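# Swap the mismatched relay for the matching spare

## Task

Six relays sit in the panel, each a small transparent box topped by a colored button, and one button's color differs from the other five. Remove that odd relay and place it in the black parts tray. Then take the spare from the rack whose button matches the five others and press it fully down into the vacated socket; there is no click to confirm seating. The new relay must match its neighbors: button on the same side as theirs, top at their height, and upright. It fails if any other relay ends up partly lifted or tilted. Anything the robot is still holding up at the end does not count as done, and whatever the robot touches at the end must not sink more than about a fingernail's width once released.

## Robot and tools

Robot: one UFACTORY uf850 arm with six joints (waist, shoulder, elbow, forearm roll, wrist pitch, wrist roll) and a Robotiq 2F-85 two-finger gripper. There is only one arm, so every motion argument is a single list, not one per arm.

Frames: all poses are in the scene frame. Its origin lies on the table surface straight below the arm's base; +z is up, and +y points left for someone looking along +x. The base itself may be slightly tilted. In the gripper's own frame the fingers extend along +z, the pads close along y, and a flat block juts about 9 cm toward the gripper's +x from the last joint axis. end_effector_position is the spot between the pads when shut; closed fingertips extend about 19 mm past it, open ones about 6 mm. Closing also pushes the tips about 13 mm farther from the wrist, so keep that margin above surfaces.

A row is 10 numbers: x, y, z (metres, absolute target in the scene frame), qw, qx, qy, qz (absolute orientation quaternion, w first), then position, force_limit, speed for the fingers, each between -1 and 1. position +1 is fully open (85 mm), about -0.8 is pads touching, -1 closes until blocked. force_limit runs from roughly 20 N at -1 through 128 N at 0 to 235 N at +1 per pad on a 40 mm object; speed runs from about 20 mm/s at -1 to 150 mm/s at +1, and a quick close adds a few newtons. New force or speed only applies after position changes by at least 0.01; to soften a grip, open first. Repeat the orientation quaternion in every row, since the reported one can drift.

Tools:
- execute_actions(actions): a list of actions; each action is a table of up to 15 rows, one row per 1/30 s step, with the last row held to fill 15 steps. An empty list just reports state and images. Any target more than 0.6 m from the gripper's current position along one of its axes is refused; if the first action fails this or any action is malformed, nothing runs.
- move(target, speed, blocking): target is one row as above (absolute pose plus finger numbers, the finger numbers sent at the start). speed is top path speed in m/s, 0.002 to 0.5, default 0.25, with turning up to twice that in rad/s. The path is straight, 0.5 to 10 s, does not avoid obstacles, and the hand may lag or overshoot speed near full reach. blocking=false returns after 0.5 s; then use wait(0) to poll or stop to brake, since other motion calls are refused until it ends.
- wait(seconds): 0 to 10; lets time pass holding the last command.
- stop(): brakes a running move; fingers continue.
- zoom_image(camera, region): camera is cam_head_left, cam_head_right, cam_high, cam_low or cam_wrist; region is [x0, y0, x1, y1] in pixels of that camera's latest image, origin top-left, at most 504 by 504.
- read_manual(section): licence texts only.
- finished_scene(scene): ends the current scene, given its number; irreversible.

Motion behaviour: each step the commanded pose is clipped to 70 mm and 16 degrees from the measured pose, and position wins over orientation if both cannot be met. A distant target may need several actions. Joint targets move at most 3.14 rad/s.

Reading results: the state line gives hand position, quaternion and velocities. object_status: 0 moving, 1 blocked while opening, 2 blocked while closing (a grip), 3 reached the commanded position or pads met. After a -1 force_limit grip, 2 can persist even if the object slipped away. position_measured is in counts: 3 open, ~78 = 60 mm, ~130 = 40 mm, ~180 = 20 mm, ~230 pads together. "Hand target" is where the controller is heading; "pose unreachable" means the clearance check (which counts the base mount) altered or blocked the command; HELD marks steps held back. The move: line reports the ending (done, off_target, moving, held, fault), limits (paced = clipped pose; held = some steps blocked, after which the arm may surge), and distance to target. MOTOR HOT appears from 65 °C; at 80 °C an OVER-TEMPERATURE FAULT brakes the arm until cool. A TORQUE FAULT happens when a joint hits its load limit (waist 57, shoulder 57, elbow 47.5, forearm roll 25.6, wrist pitch 18, wrist roll 18 N m, held weight included): the joint backs off, pauses 10 s and the rest of the call is dropped.

Cautions: go slowly when touching things, because faster contact and targets set deeper past contact press harder. Avoid pulling neighbouring relays up or tipping them, dropping parts, slamming, or pushing anything off the table. Parts held may get a brief tug and loose items may be nudged, so verify grips. Before ending, release the seated relay and back away so nothing relies on the gripper; check images that it stays level with its neighbours.

Each tool is called after "Call:" in YAML: its name, and indented under it one key for each argument.

## Session

Call:
execute_actions:
  actions: []

Scene clock: 0.00 s.
end_effector_position=(+0.5737, -0.1757, +0.1191) position_measured=3 object_status=3 end_effector_quat_wxyz=(-0.004, +0.986, -0.079, -0.144) end_effector_velocity=(-0.000, -0.000, -0.000) end_effector_angular_velocity=(+0.001, -0.000, -0.001)
Joint positions: [-0.557 -0.892 -1.378  0.911 -1.138  1.788]
Joint velocities: [-0.    -0.001 -0.     0.001 -0.001  0.   ]
Hand target: +0.574, -0.176, +0.119; -0.004, +0.986, -0.079, -0.144

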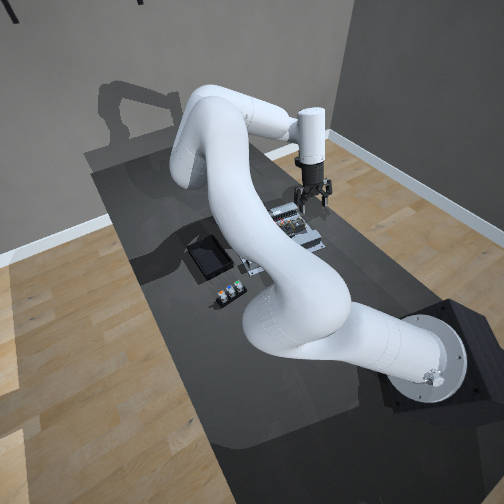

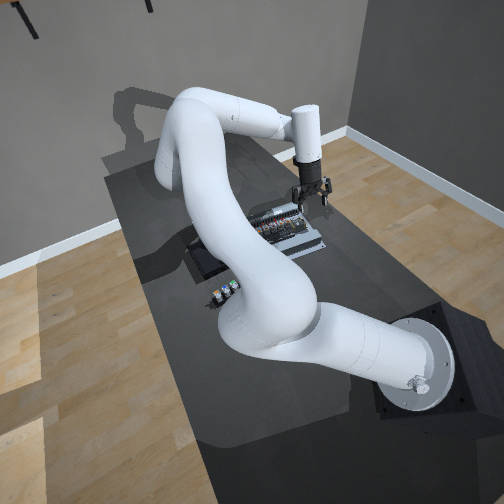

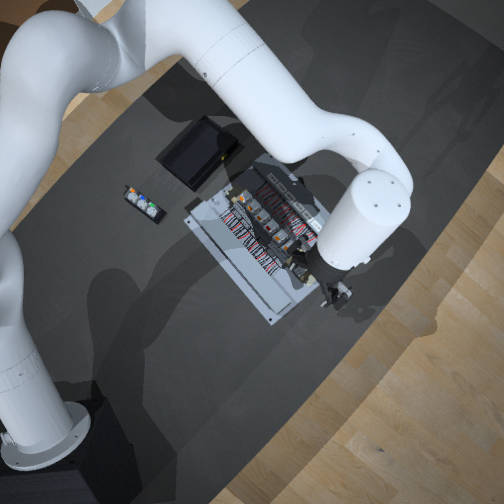

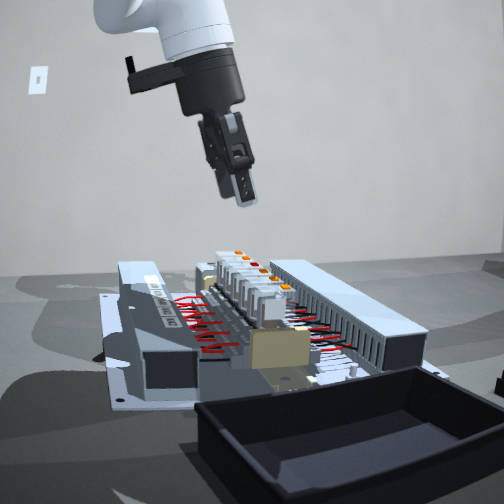

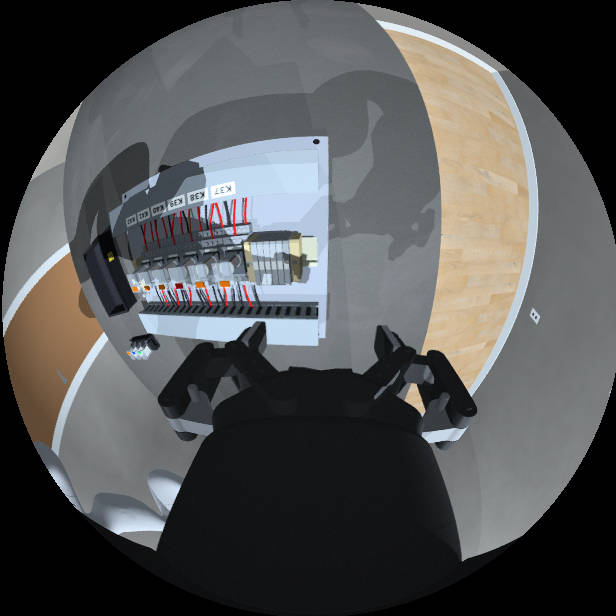

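Call:
move:
  target: [0.56,0.0,0.2,0,1,0,0,1,0,0]

Scene clock: 3.13 s.
end_effector_position=(+0.5592, -0.0003, +0.2000) position_measured=3 object_status=3 end_effector_quat_wxyz=(+0.000, +1.000, -0.000, -0.001) end_effector_velocity=(+0.001, +0.002, +0.001) end_effector_angular_velocity=(-0.002, -0.003, +0.003)
Joint positions: [-0.643 -0.319 -0.819  1.155 -1.152  1.488]
Joint velocities: [-0.     0.007  0.003  0.001 -0.    -0.   ]
Hand target: +0.559, -0.000, +0.200; +0.001, +1.000, -0.000, -0.000
Off the commanded pose: 0.001 m, 0 deg.
move: done

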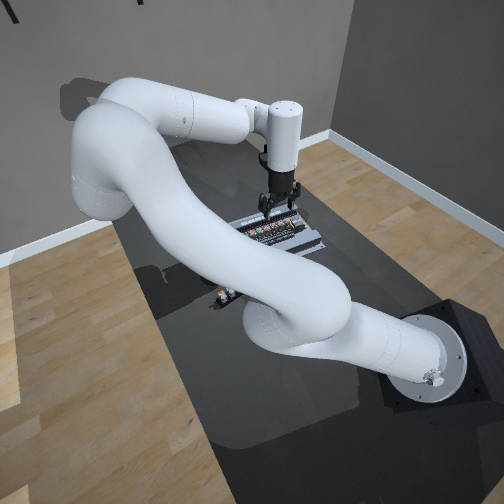

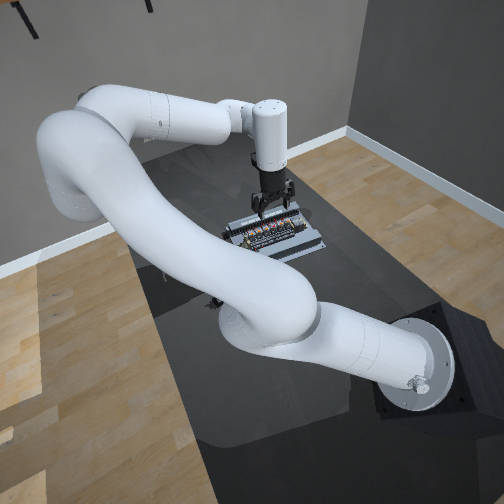

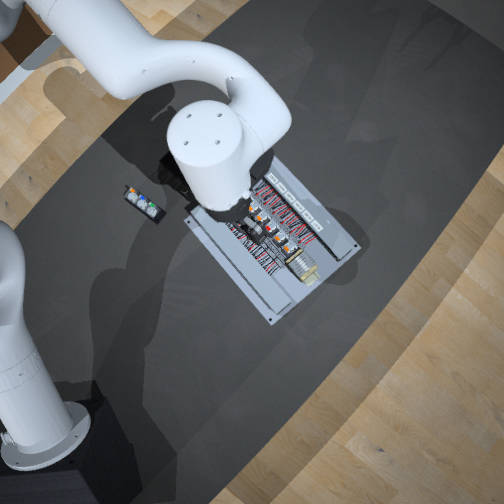

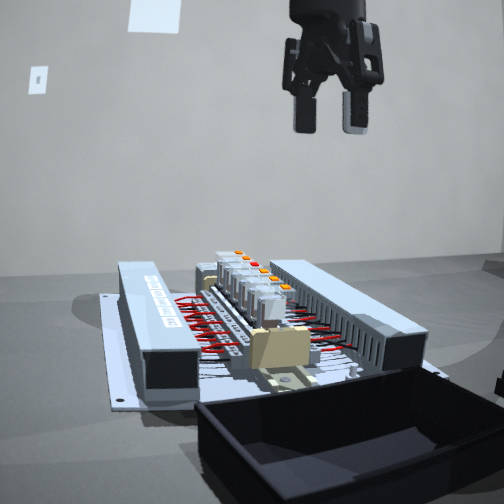

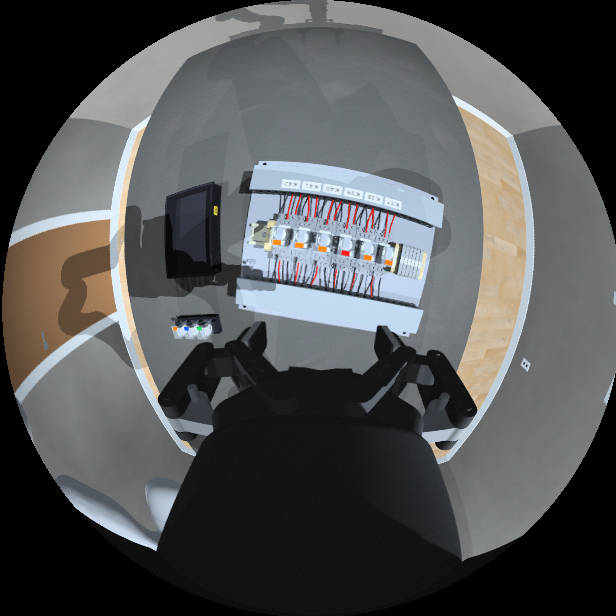

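Call:
move:
  target: [0.632,-0.035,0.12,0,0.649,-0.760,0,0.15,0,0]

Call:
zoom_image:
  camera: "cam_wrist"
  region: [200,180,440,420]

Call:
zoom_image:
  camera: "cam_high"
  region: [100,100,340,340]

Scene clock: 10.87 s.
end_effector_position=(+0.6323, -0.0346, +0.1201) position_measured=110 object_status=3 end_effector_quat_wxyz=(+0.000, -0.650, +0.760, +0.000) end_effector_velocity=(-0.000, +0.000, -0.000) end_effector_angular_velocity=(+0.001, +0.001, -0.008)
Joint positions: [-0.479 -0.522 -1.027  1.284 -1.082  3.251]
Joint velocities: [ 0.    -0.001 -0.001 -0.001 -0.001  0.009]
Hand target: +0.632, -0.035, +0.120; +0.000, -0.649, +0.761, +0.000
Off the commanded pose: 0.000 m, 0 deg.
move: done

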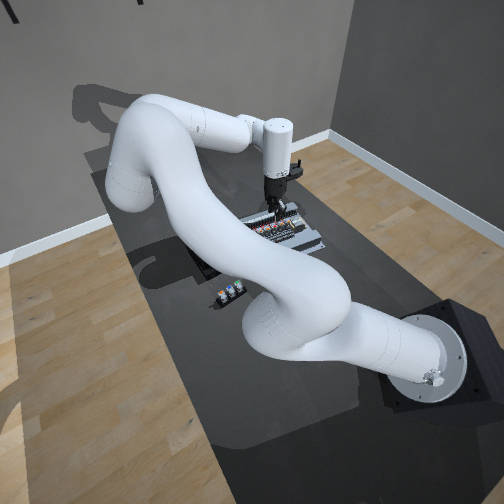

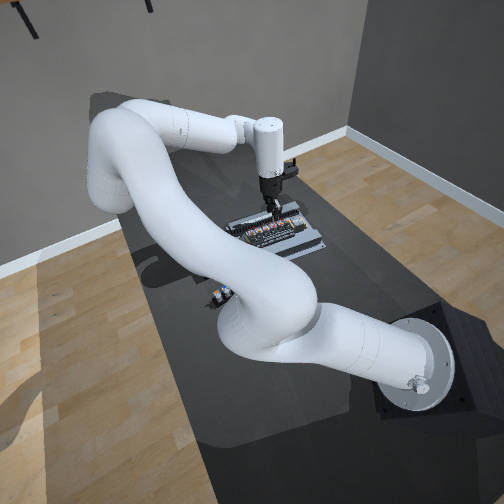

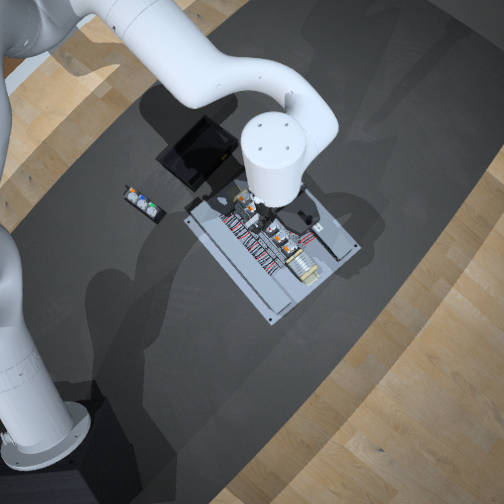

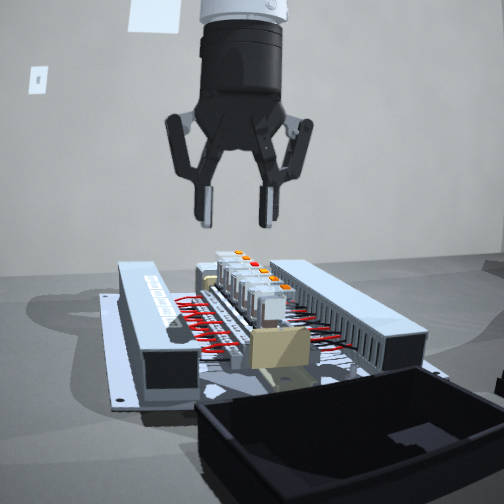

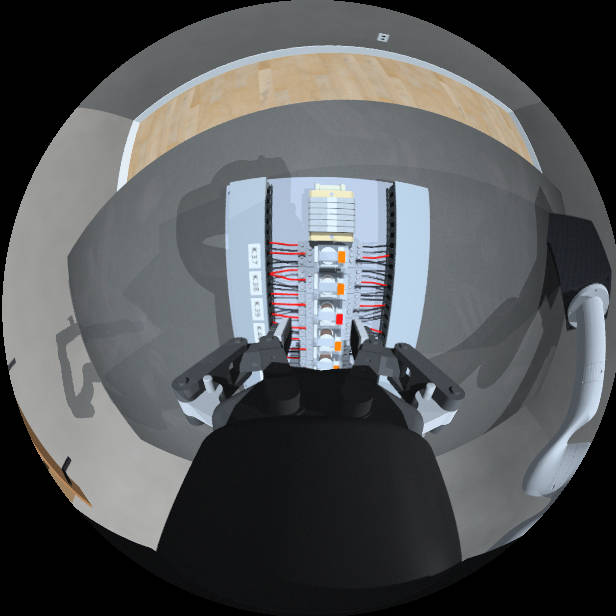

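Region (200, 180, 440, 420) of cam_wrist's 616x616 image, scaled by 2.100, with more detail than that image has.

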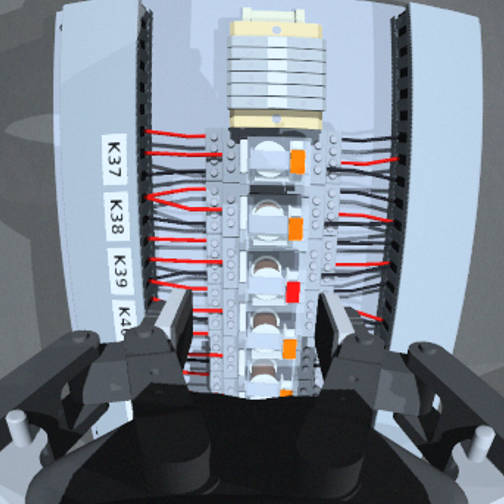

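Region (100, 100, 340, 340) of cam_high's 504x504 image, scaled by 2.100, with more detail than that image has.

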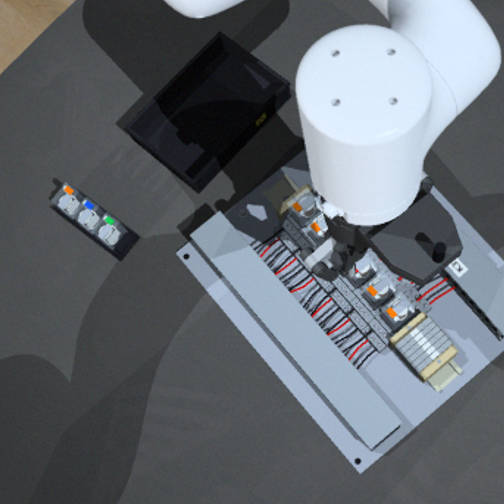

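Call:
move:
  target: [0.625,-0.035,0.092,0,0.649,-0.760,0,0.15,0,0]
  speed: 0.08

Call:
zoom_image:
  camera: "cam_wrist"
  region: [240,220,400,380]

Call:
zoom_image:
  camera: "cam_low"
  region: [170,200,330,360]

Scene clock: 14.53 s.
end_effector_position=(+0.6251, -0.0351, +0.0921) position_measured=110 object_status=3 end_effector_quat_wxyz=(+0.000, -0.649, +0.760, -0.000) end_effector_velocity=(-0.000, -0.000, -0.001) end_effector_angular_velocity=(-0.000, -0.001, +0.000)
Joint positions: [-0.439 -0.546 -1.009  1.34  -1.052  3.211]
Joint velocities: [ 0.    -0.001  0.001  0.002  0.001 -0.003]
Hand target: +0.625, -0.035, +0.092; -0.000, -0.649, +0.760, +0.000
Off the commanded pose: 0.000 m, 0 deg.
move: done

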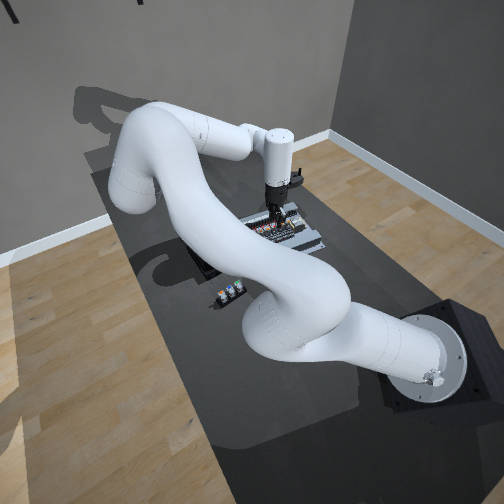

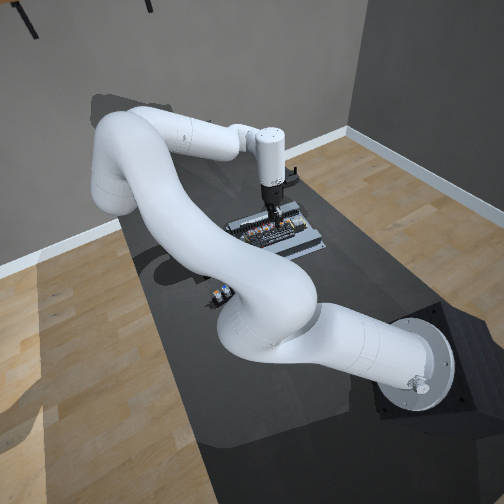

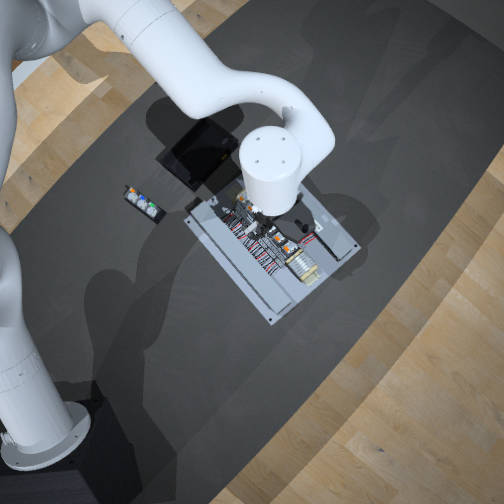

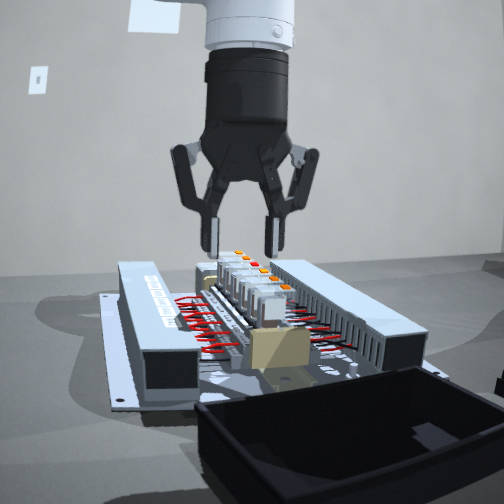

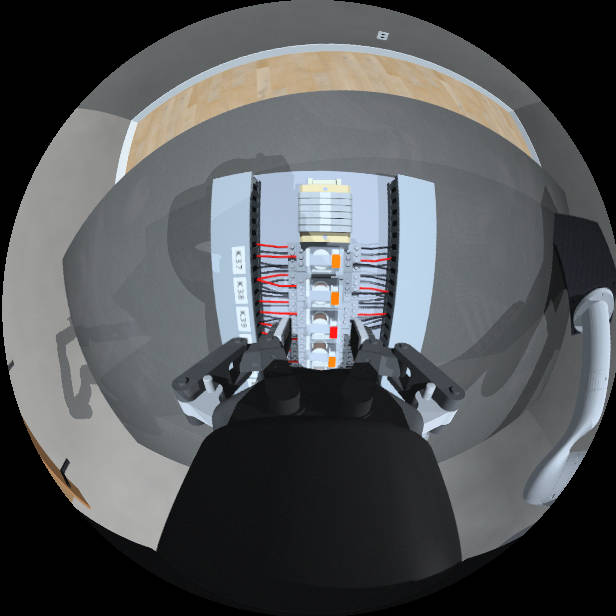

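Region (240, 220, 400, 380) of cam_wrist's 616x616 image, scaled by 3.150, with more detail than that image has.

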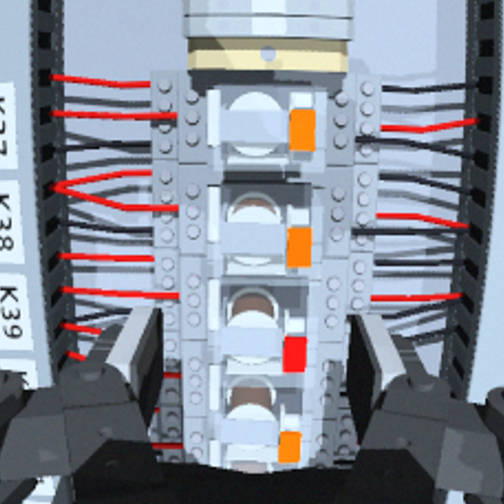

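Region (170, 200, 330, 360) of cam_low's 504x504 image, scaled by 3.150, with more detail than that image has.

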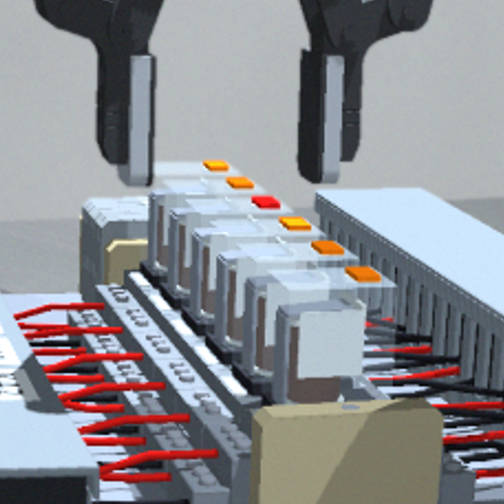

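Call:
move:
  target: [0.6265,-0.0325,0.068,0,0.649,-0.760,0,-0.05,0,0]
  speed: 0.04

Call:
zoom_image:
  camera: "cam_wrist"
  region: [240,220,400,380]

Call:
zoom_image:
  camera: "cam_low"
  region: [170,200,330,360]

Scene clock: 18.10 s.
end_effector_position=(+0.6266, -0.0325, +0.0681) position_measured=135 object_status=3 end_effector_quat_wxyz=(+0.000, -0.649, +0.760, +0.000) end_effector_velocity=(+0.001, +0.000, -0.000) end_effector_angular_velocity=(-0.001, -0.000, +0.002)
Joint positions: [-0.397 -0.567 -1.012  1.385 -1.031  3.194]
Joint velocities: [ 0.001  0.    -0.     0.001  0.002 -0.001]
Hand target: +0.627, -0.032, +0.068; +0.000, -0.649, +0.760, +0.000
Off the commanded pose: 0.000 m, 0 deg.
move: done

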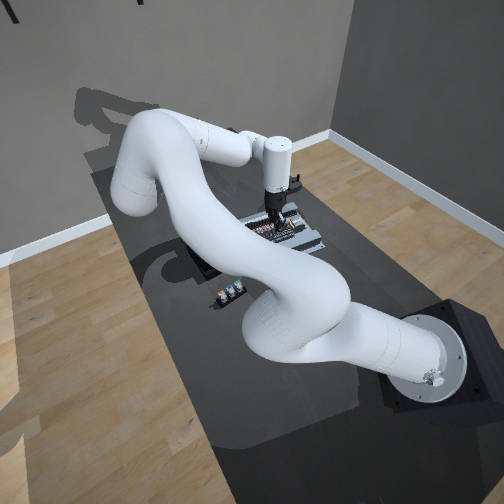

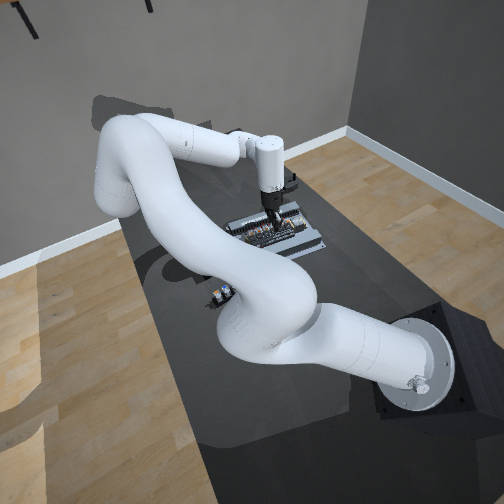

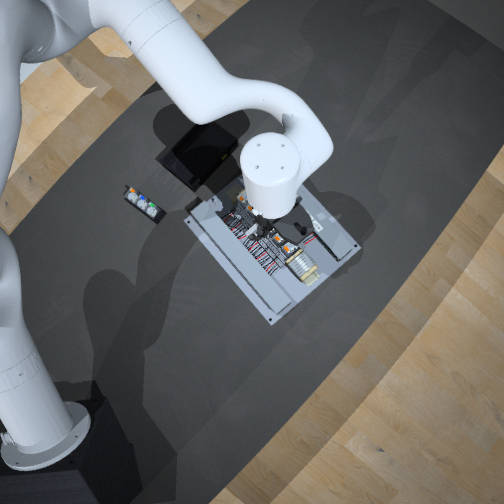

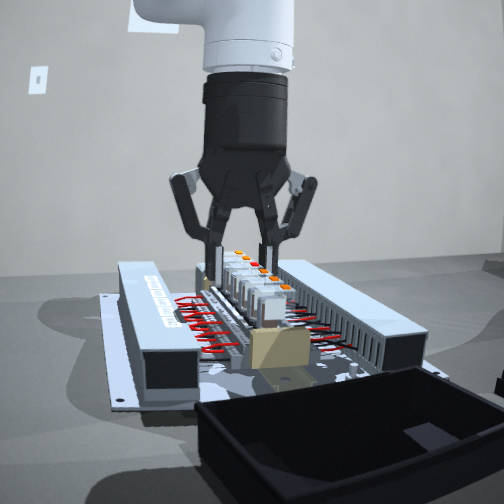

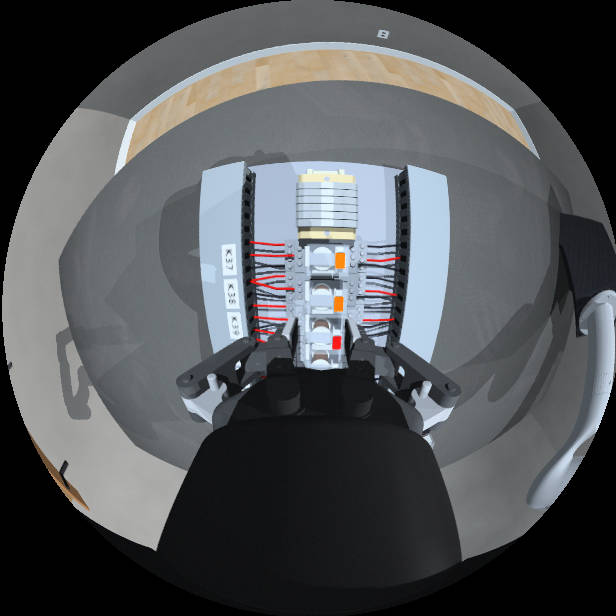

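Region (240, 220, 400, 380) of cam_wrist's 616x616 image, scaled by 3.150, with more detail than that image has.

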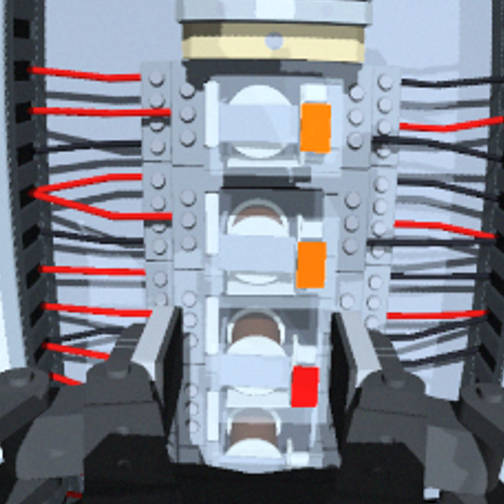

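Region (170, 200, 330, 360) of cam_low's 504x504 image, scaled by 3.150, with more detail than that image has.

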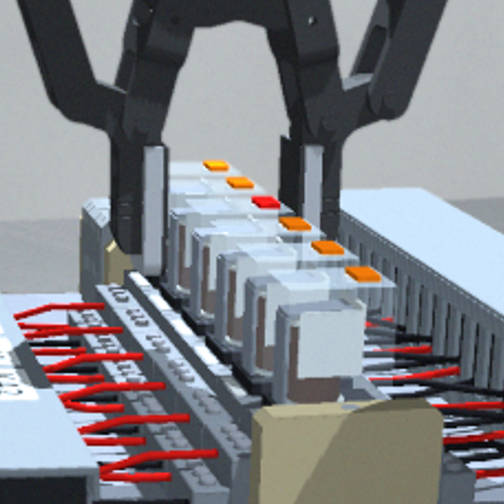

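Shift 1 mm toward -x, grip, and lift.

Call:
move:
  target: [0.6255,-0.0325,0.068,0,0.649,-0.760,0,-1,-0.5,-1]
  speed: 0.01

Call:
zoom_image:
  camera: "cam_wrist"
  region: [240,220,400,380]

Call:
move:
  target: [0.6255,-0.0325,0.135,0,0.649,-0.760,0,-1,-0.5,-1]
  speed: 0.03

Call:
zoom_image:
  camera: "cam_low"
  region: [170,160,330,320]

Call:
zoom_image:
  camera: "cam_wrist"
  region: [240,220,400,380]

Scene clock: 22.97 s.
end_effector_position=(+0.6254, -0.0326, +0.0680) position_measured=164 object_status=0 end_effector_quat_wxyz=(-0.000, -0.649, +0.760, +0.000) end_effector_velocity=(+0.000, +0.000, -0.000) end_effector_angular_velocity=(+0.000, +0.000, +0.000)
Joint positions: [-0.398 -0.566 -1.009  1.386 -1.03   3.192]
Joint velocities: [ 0.    -0.    -0.001 -0.     0.     0.   ]
Hand target: +0.625, -0.033, +0.068; -0.000, -0.649, +0.760, +0.000
Off the commanded pose: 0.000 m, 0 deg.
move: done

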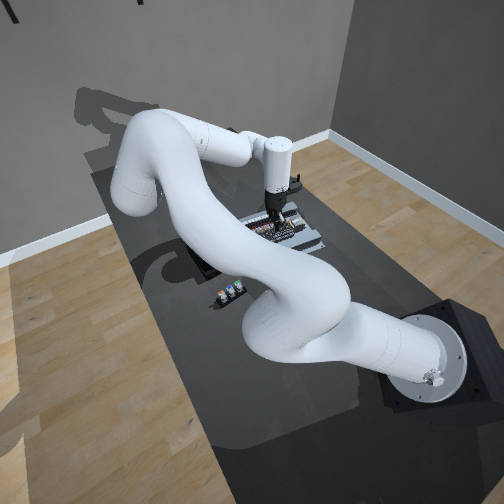

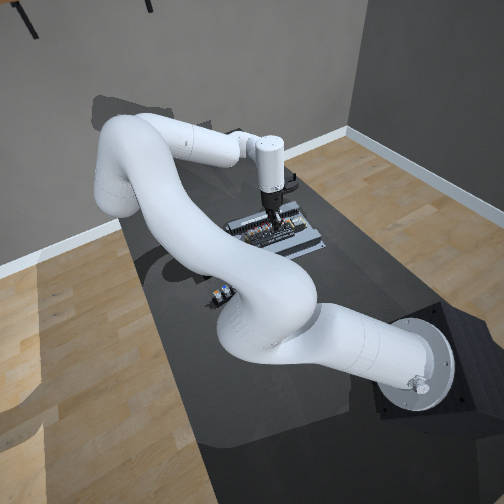

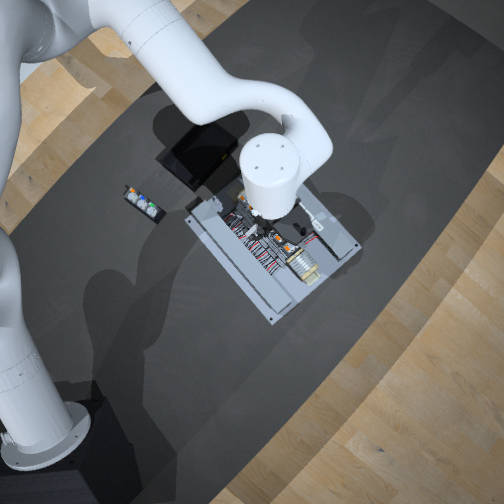

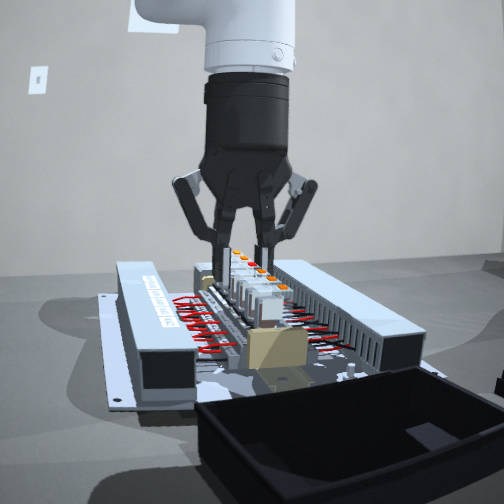

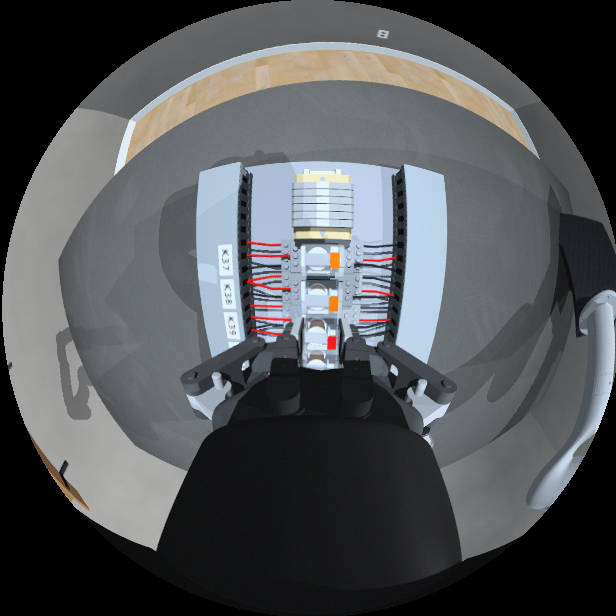

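Region (240, 220, 400, 380) of cam_wrist's 616x616 image, scaled by 3.150, with more detail than that image has.

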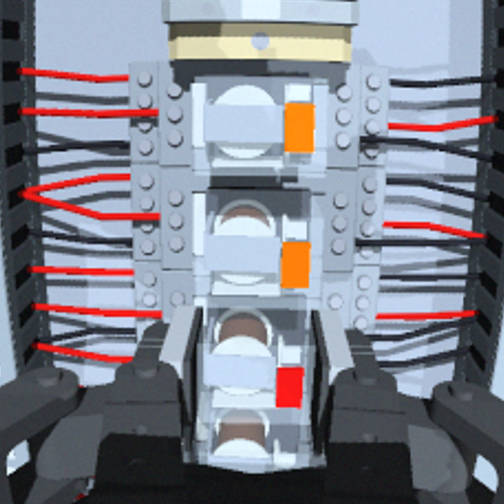

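Scene clock: 25.50 s.
end_effector_position=(+0.6253, -0.0325, +0.1349) position_measured=164 object_status=2 end_effector_quat_wxyz=(-0.000, -0.649, +0.760, -0.000) end_effector_velocity=(-0.001, -0.000, +0.000) end_effector_angular_velocity=(-0.000, +0.002, -0.001)
Joint positions: [-0.505 -0.498 -1.008  1.261 -1.095  3.252]
Joint velocities: [-0.001  0.     0.    -0.002  0.     0.001]
Hand target: +0.625, -0.032, +0.135; -0.000, -0.649, +0.760, -0.000
Off the commanded pose: 0.000 m, 0 deg.
move: done

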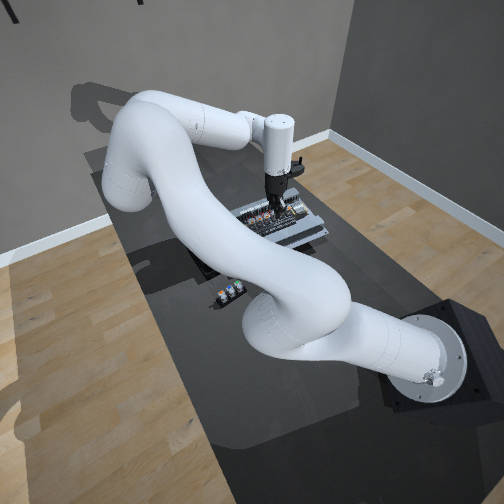

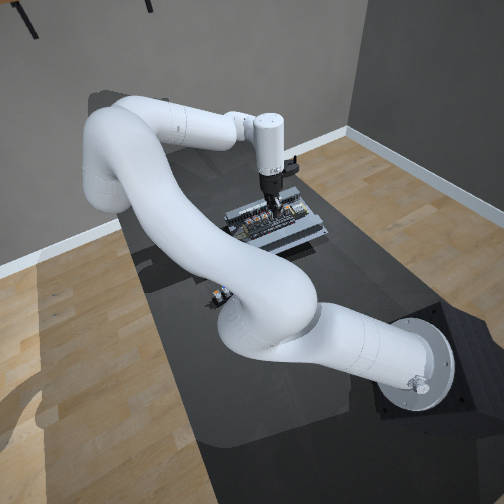

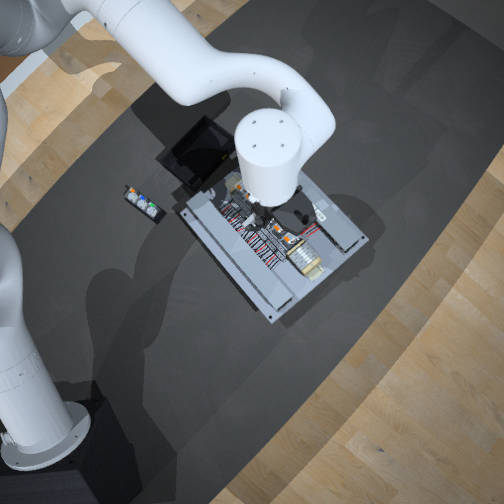

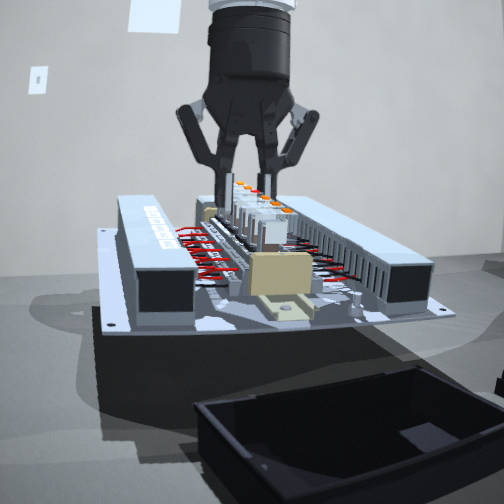

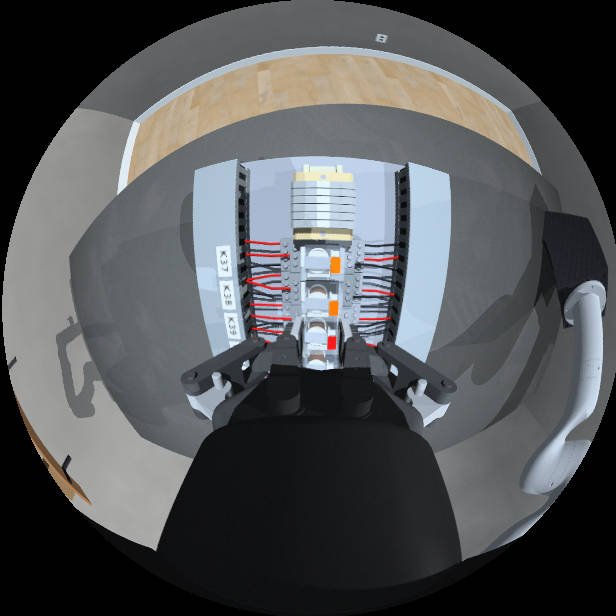

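Region (170, 160, 330, 320) of cam_low's 504x504 image, scaled by 3.150, with more detail than that image has.

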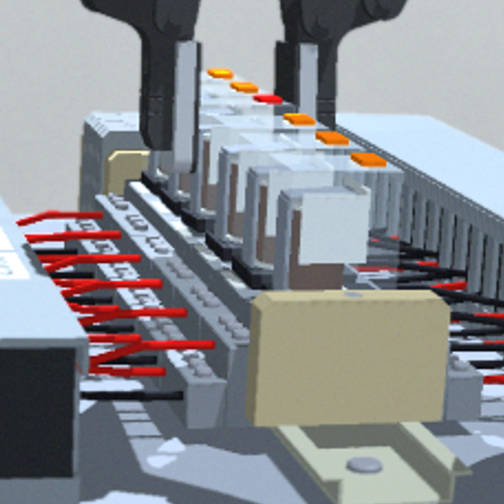

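Region (240, 220, 400, 380) of cam_wrist's 616x616 image, scaled by 3.150, with more detail than that image has.

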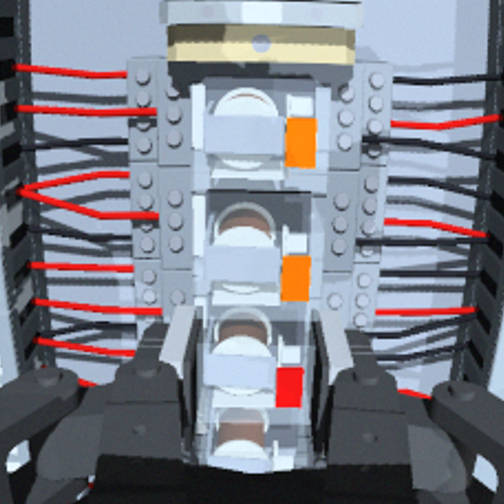

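Call:
move:
  target: [0.6255,-0.0325,0.0685,0,0.649,-0.760,0,-0.98,0.2,-1]
  speed: 0.03

Call:
execute_actions:
  actions:
    - [[0.6255,-0.0325,0.10,0,0.649,-0.760,0,-0.98,0.2,-1]]

Call:
zoom_image:
  camera: "cam_low"
  region: [170,160,330,320]

Scene clock: 30.33 s.
end_effector_position=(+0.6257, -0.0325, +0.0693) position_measured=166 object_status=2 end_effector_quat_wxyz=(+0.000, -0.649, +0.760, +0.000) end_effector_velocity=(+0.000, +0.000, -0.001) end_effector_angular_velocity=(-0.001, -0.000, +0.001)
Joint positions: [-0.4   -0.565 -1.01   1.384 -1.032  3.193]
Joint velocities: [ 0.002 -0.    -0.     0.002  0.002 -0.001]
Hand target: +0.626, -0.033, +0.068; +0.000, -0.649, +0.761, +0.000
Off the commanded pose: 0.001 m, 0 deg.
move: done

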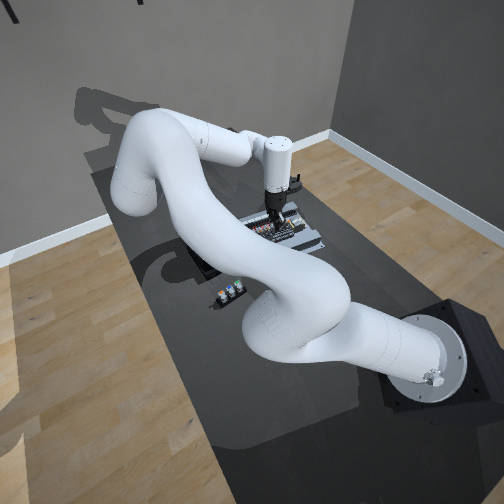

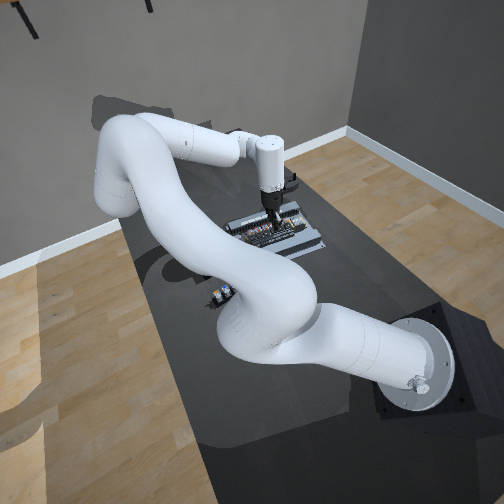

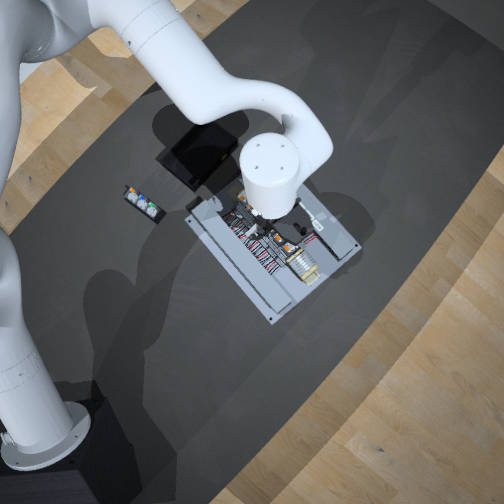

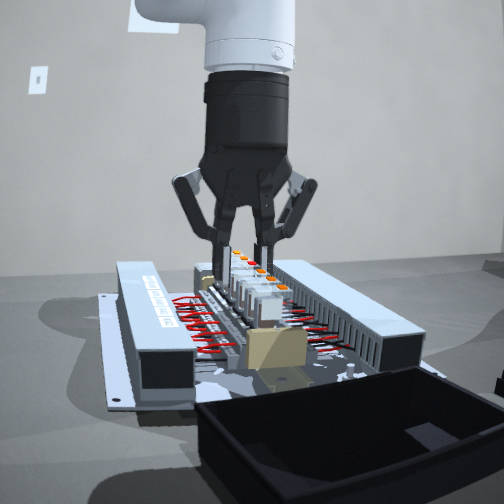

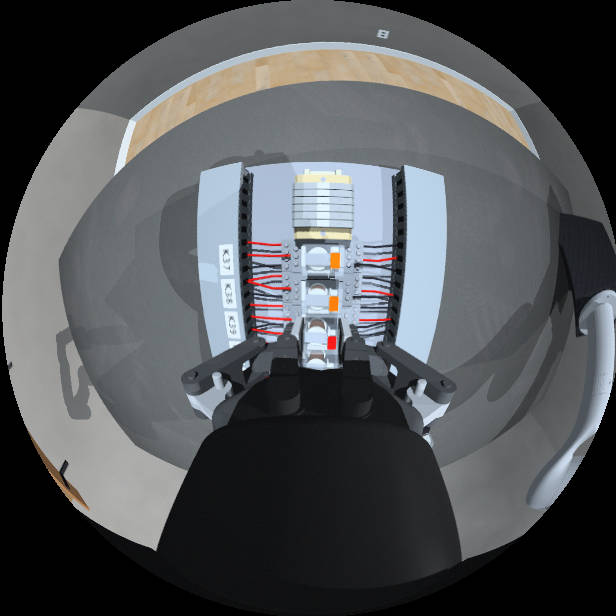

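Scene clock: 30.83 s.
end_effector_position=(+0.6255, -0.0325, +0.0999) position_measured=166 object_status=2 end_effector_quat_wxyz=(-0.000, -0.649, +0.760, -0.000) end_effector_velocity=(-0.000, +0.000, +0.001) end_effector_angular_velocity=(-0.000, +0.000, -0.000)
Joint positions: [-0.449 -0.532 -1.006  1.326 -1.059  3.221]
Joint velocities: [-0.001  0.001  0.001 -0.002 -0.001  0.001]
Hand target: +0.625, -0.033, +0.100; -0.000, -0.649, +0.760, -0.000
Off the commanded pose: 0.000 m, 0 deg.
Step readings (end_effector_position):
0: (+0.6257, -0.0325, +0.0693)
1: (+0.6257, -0.0325, +0.0693)
2: (+0.6255, -0.0325, +0.0707)
4: (+0.6257, -0.0330, +0.0856)
8: (+0.6270, -0.0329, +0.0993)
15: end_effector_position above

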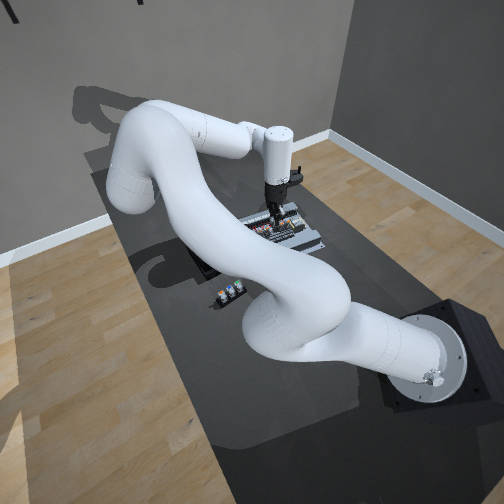

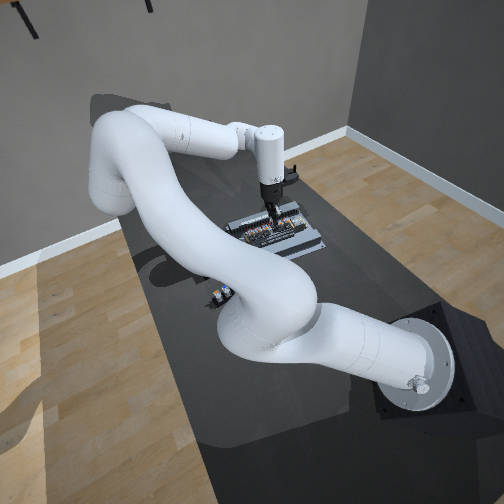

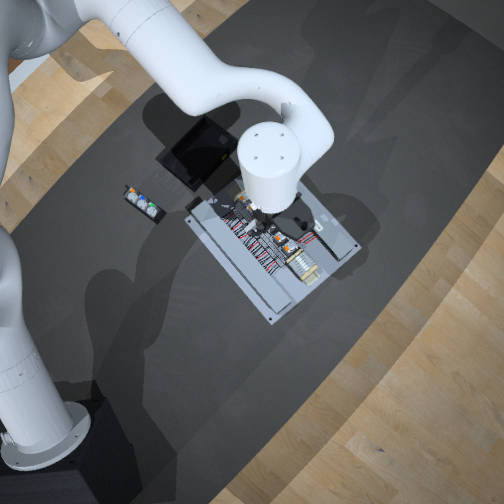

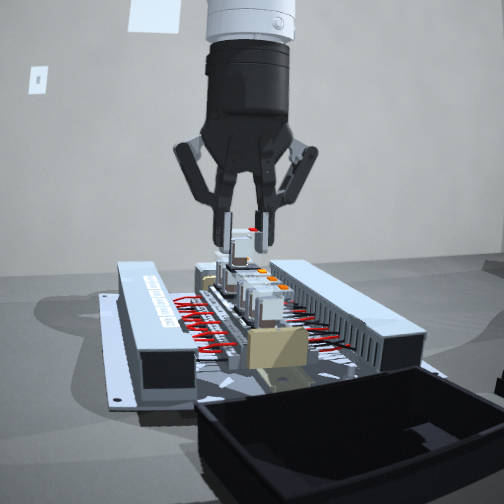

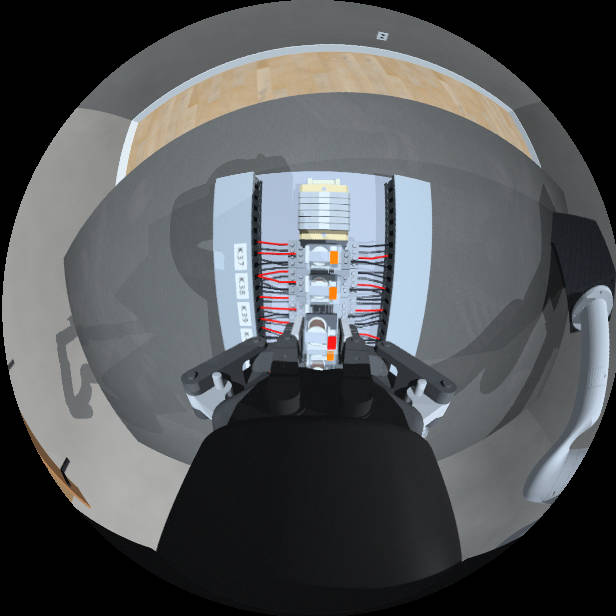

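Region (170, 160, 330, 320) of cam_low's 504x504 image, scaled by 3.150, with more detail than that image has.

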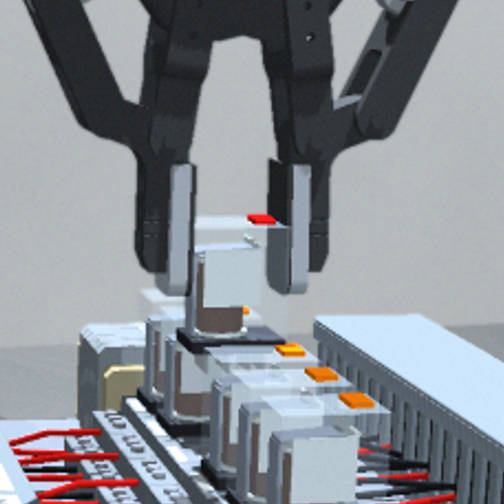

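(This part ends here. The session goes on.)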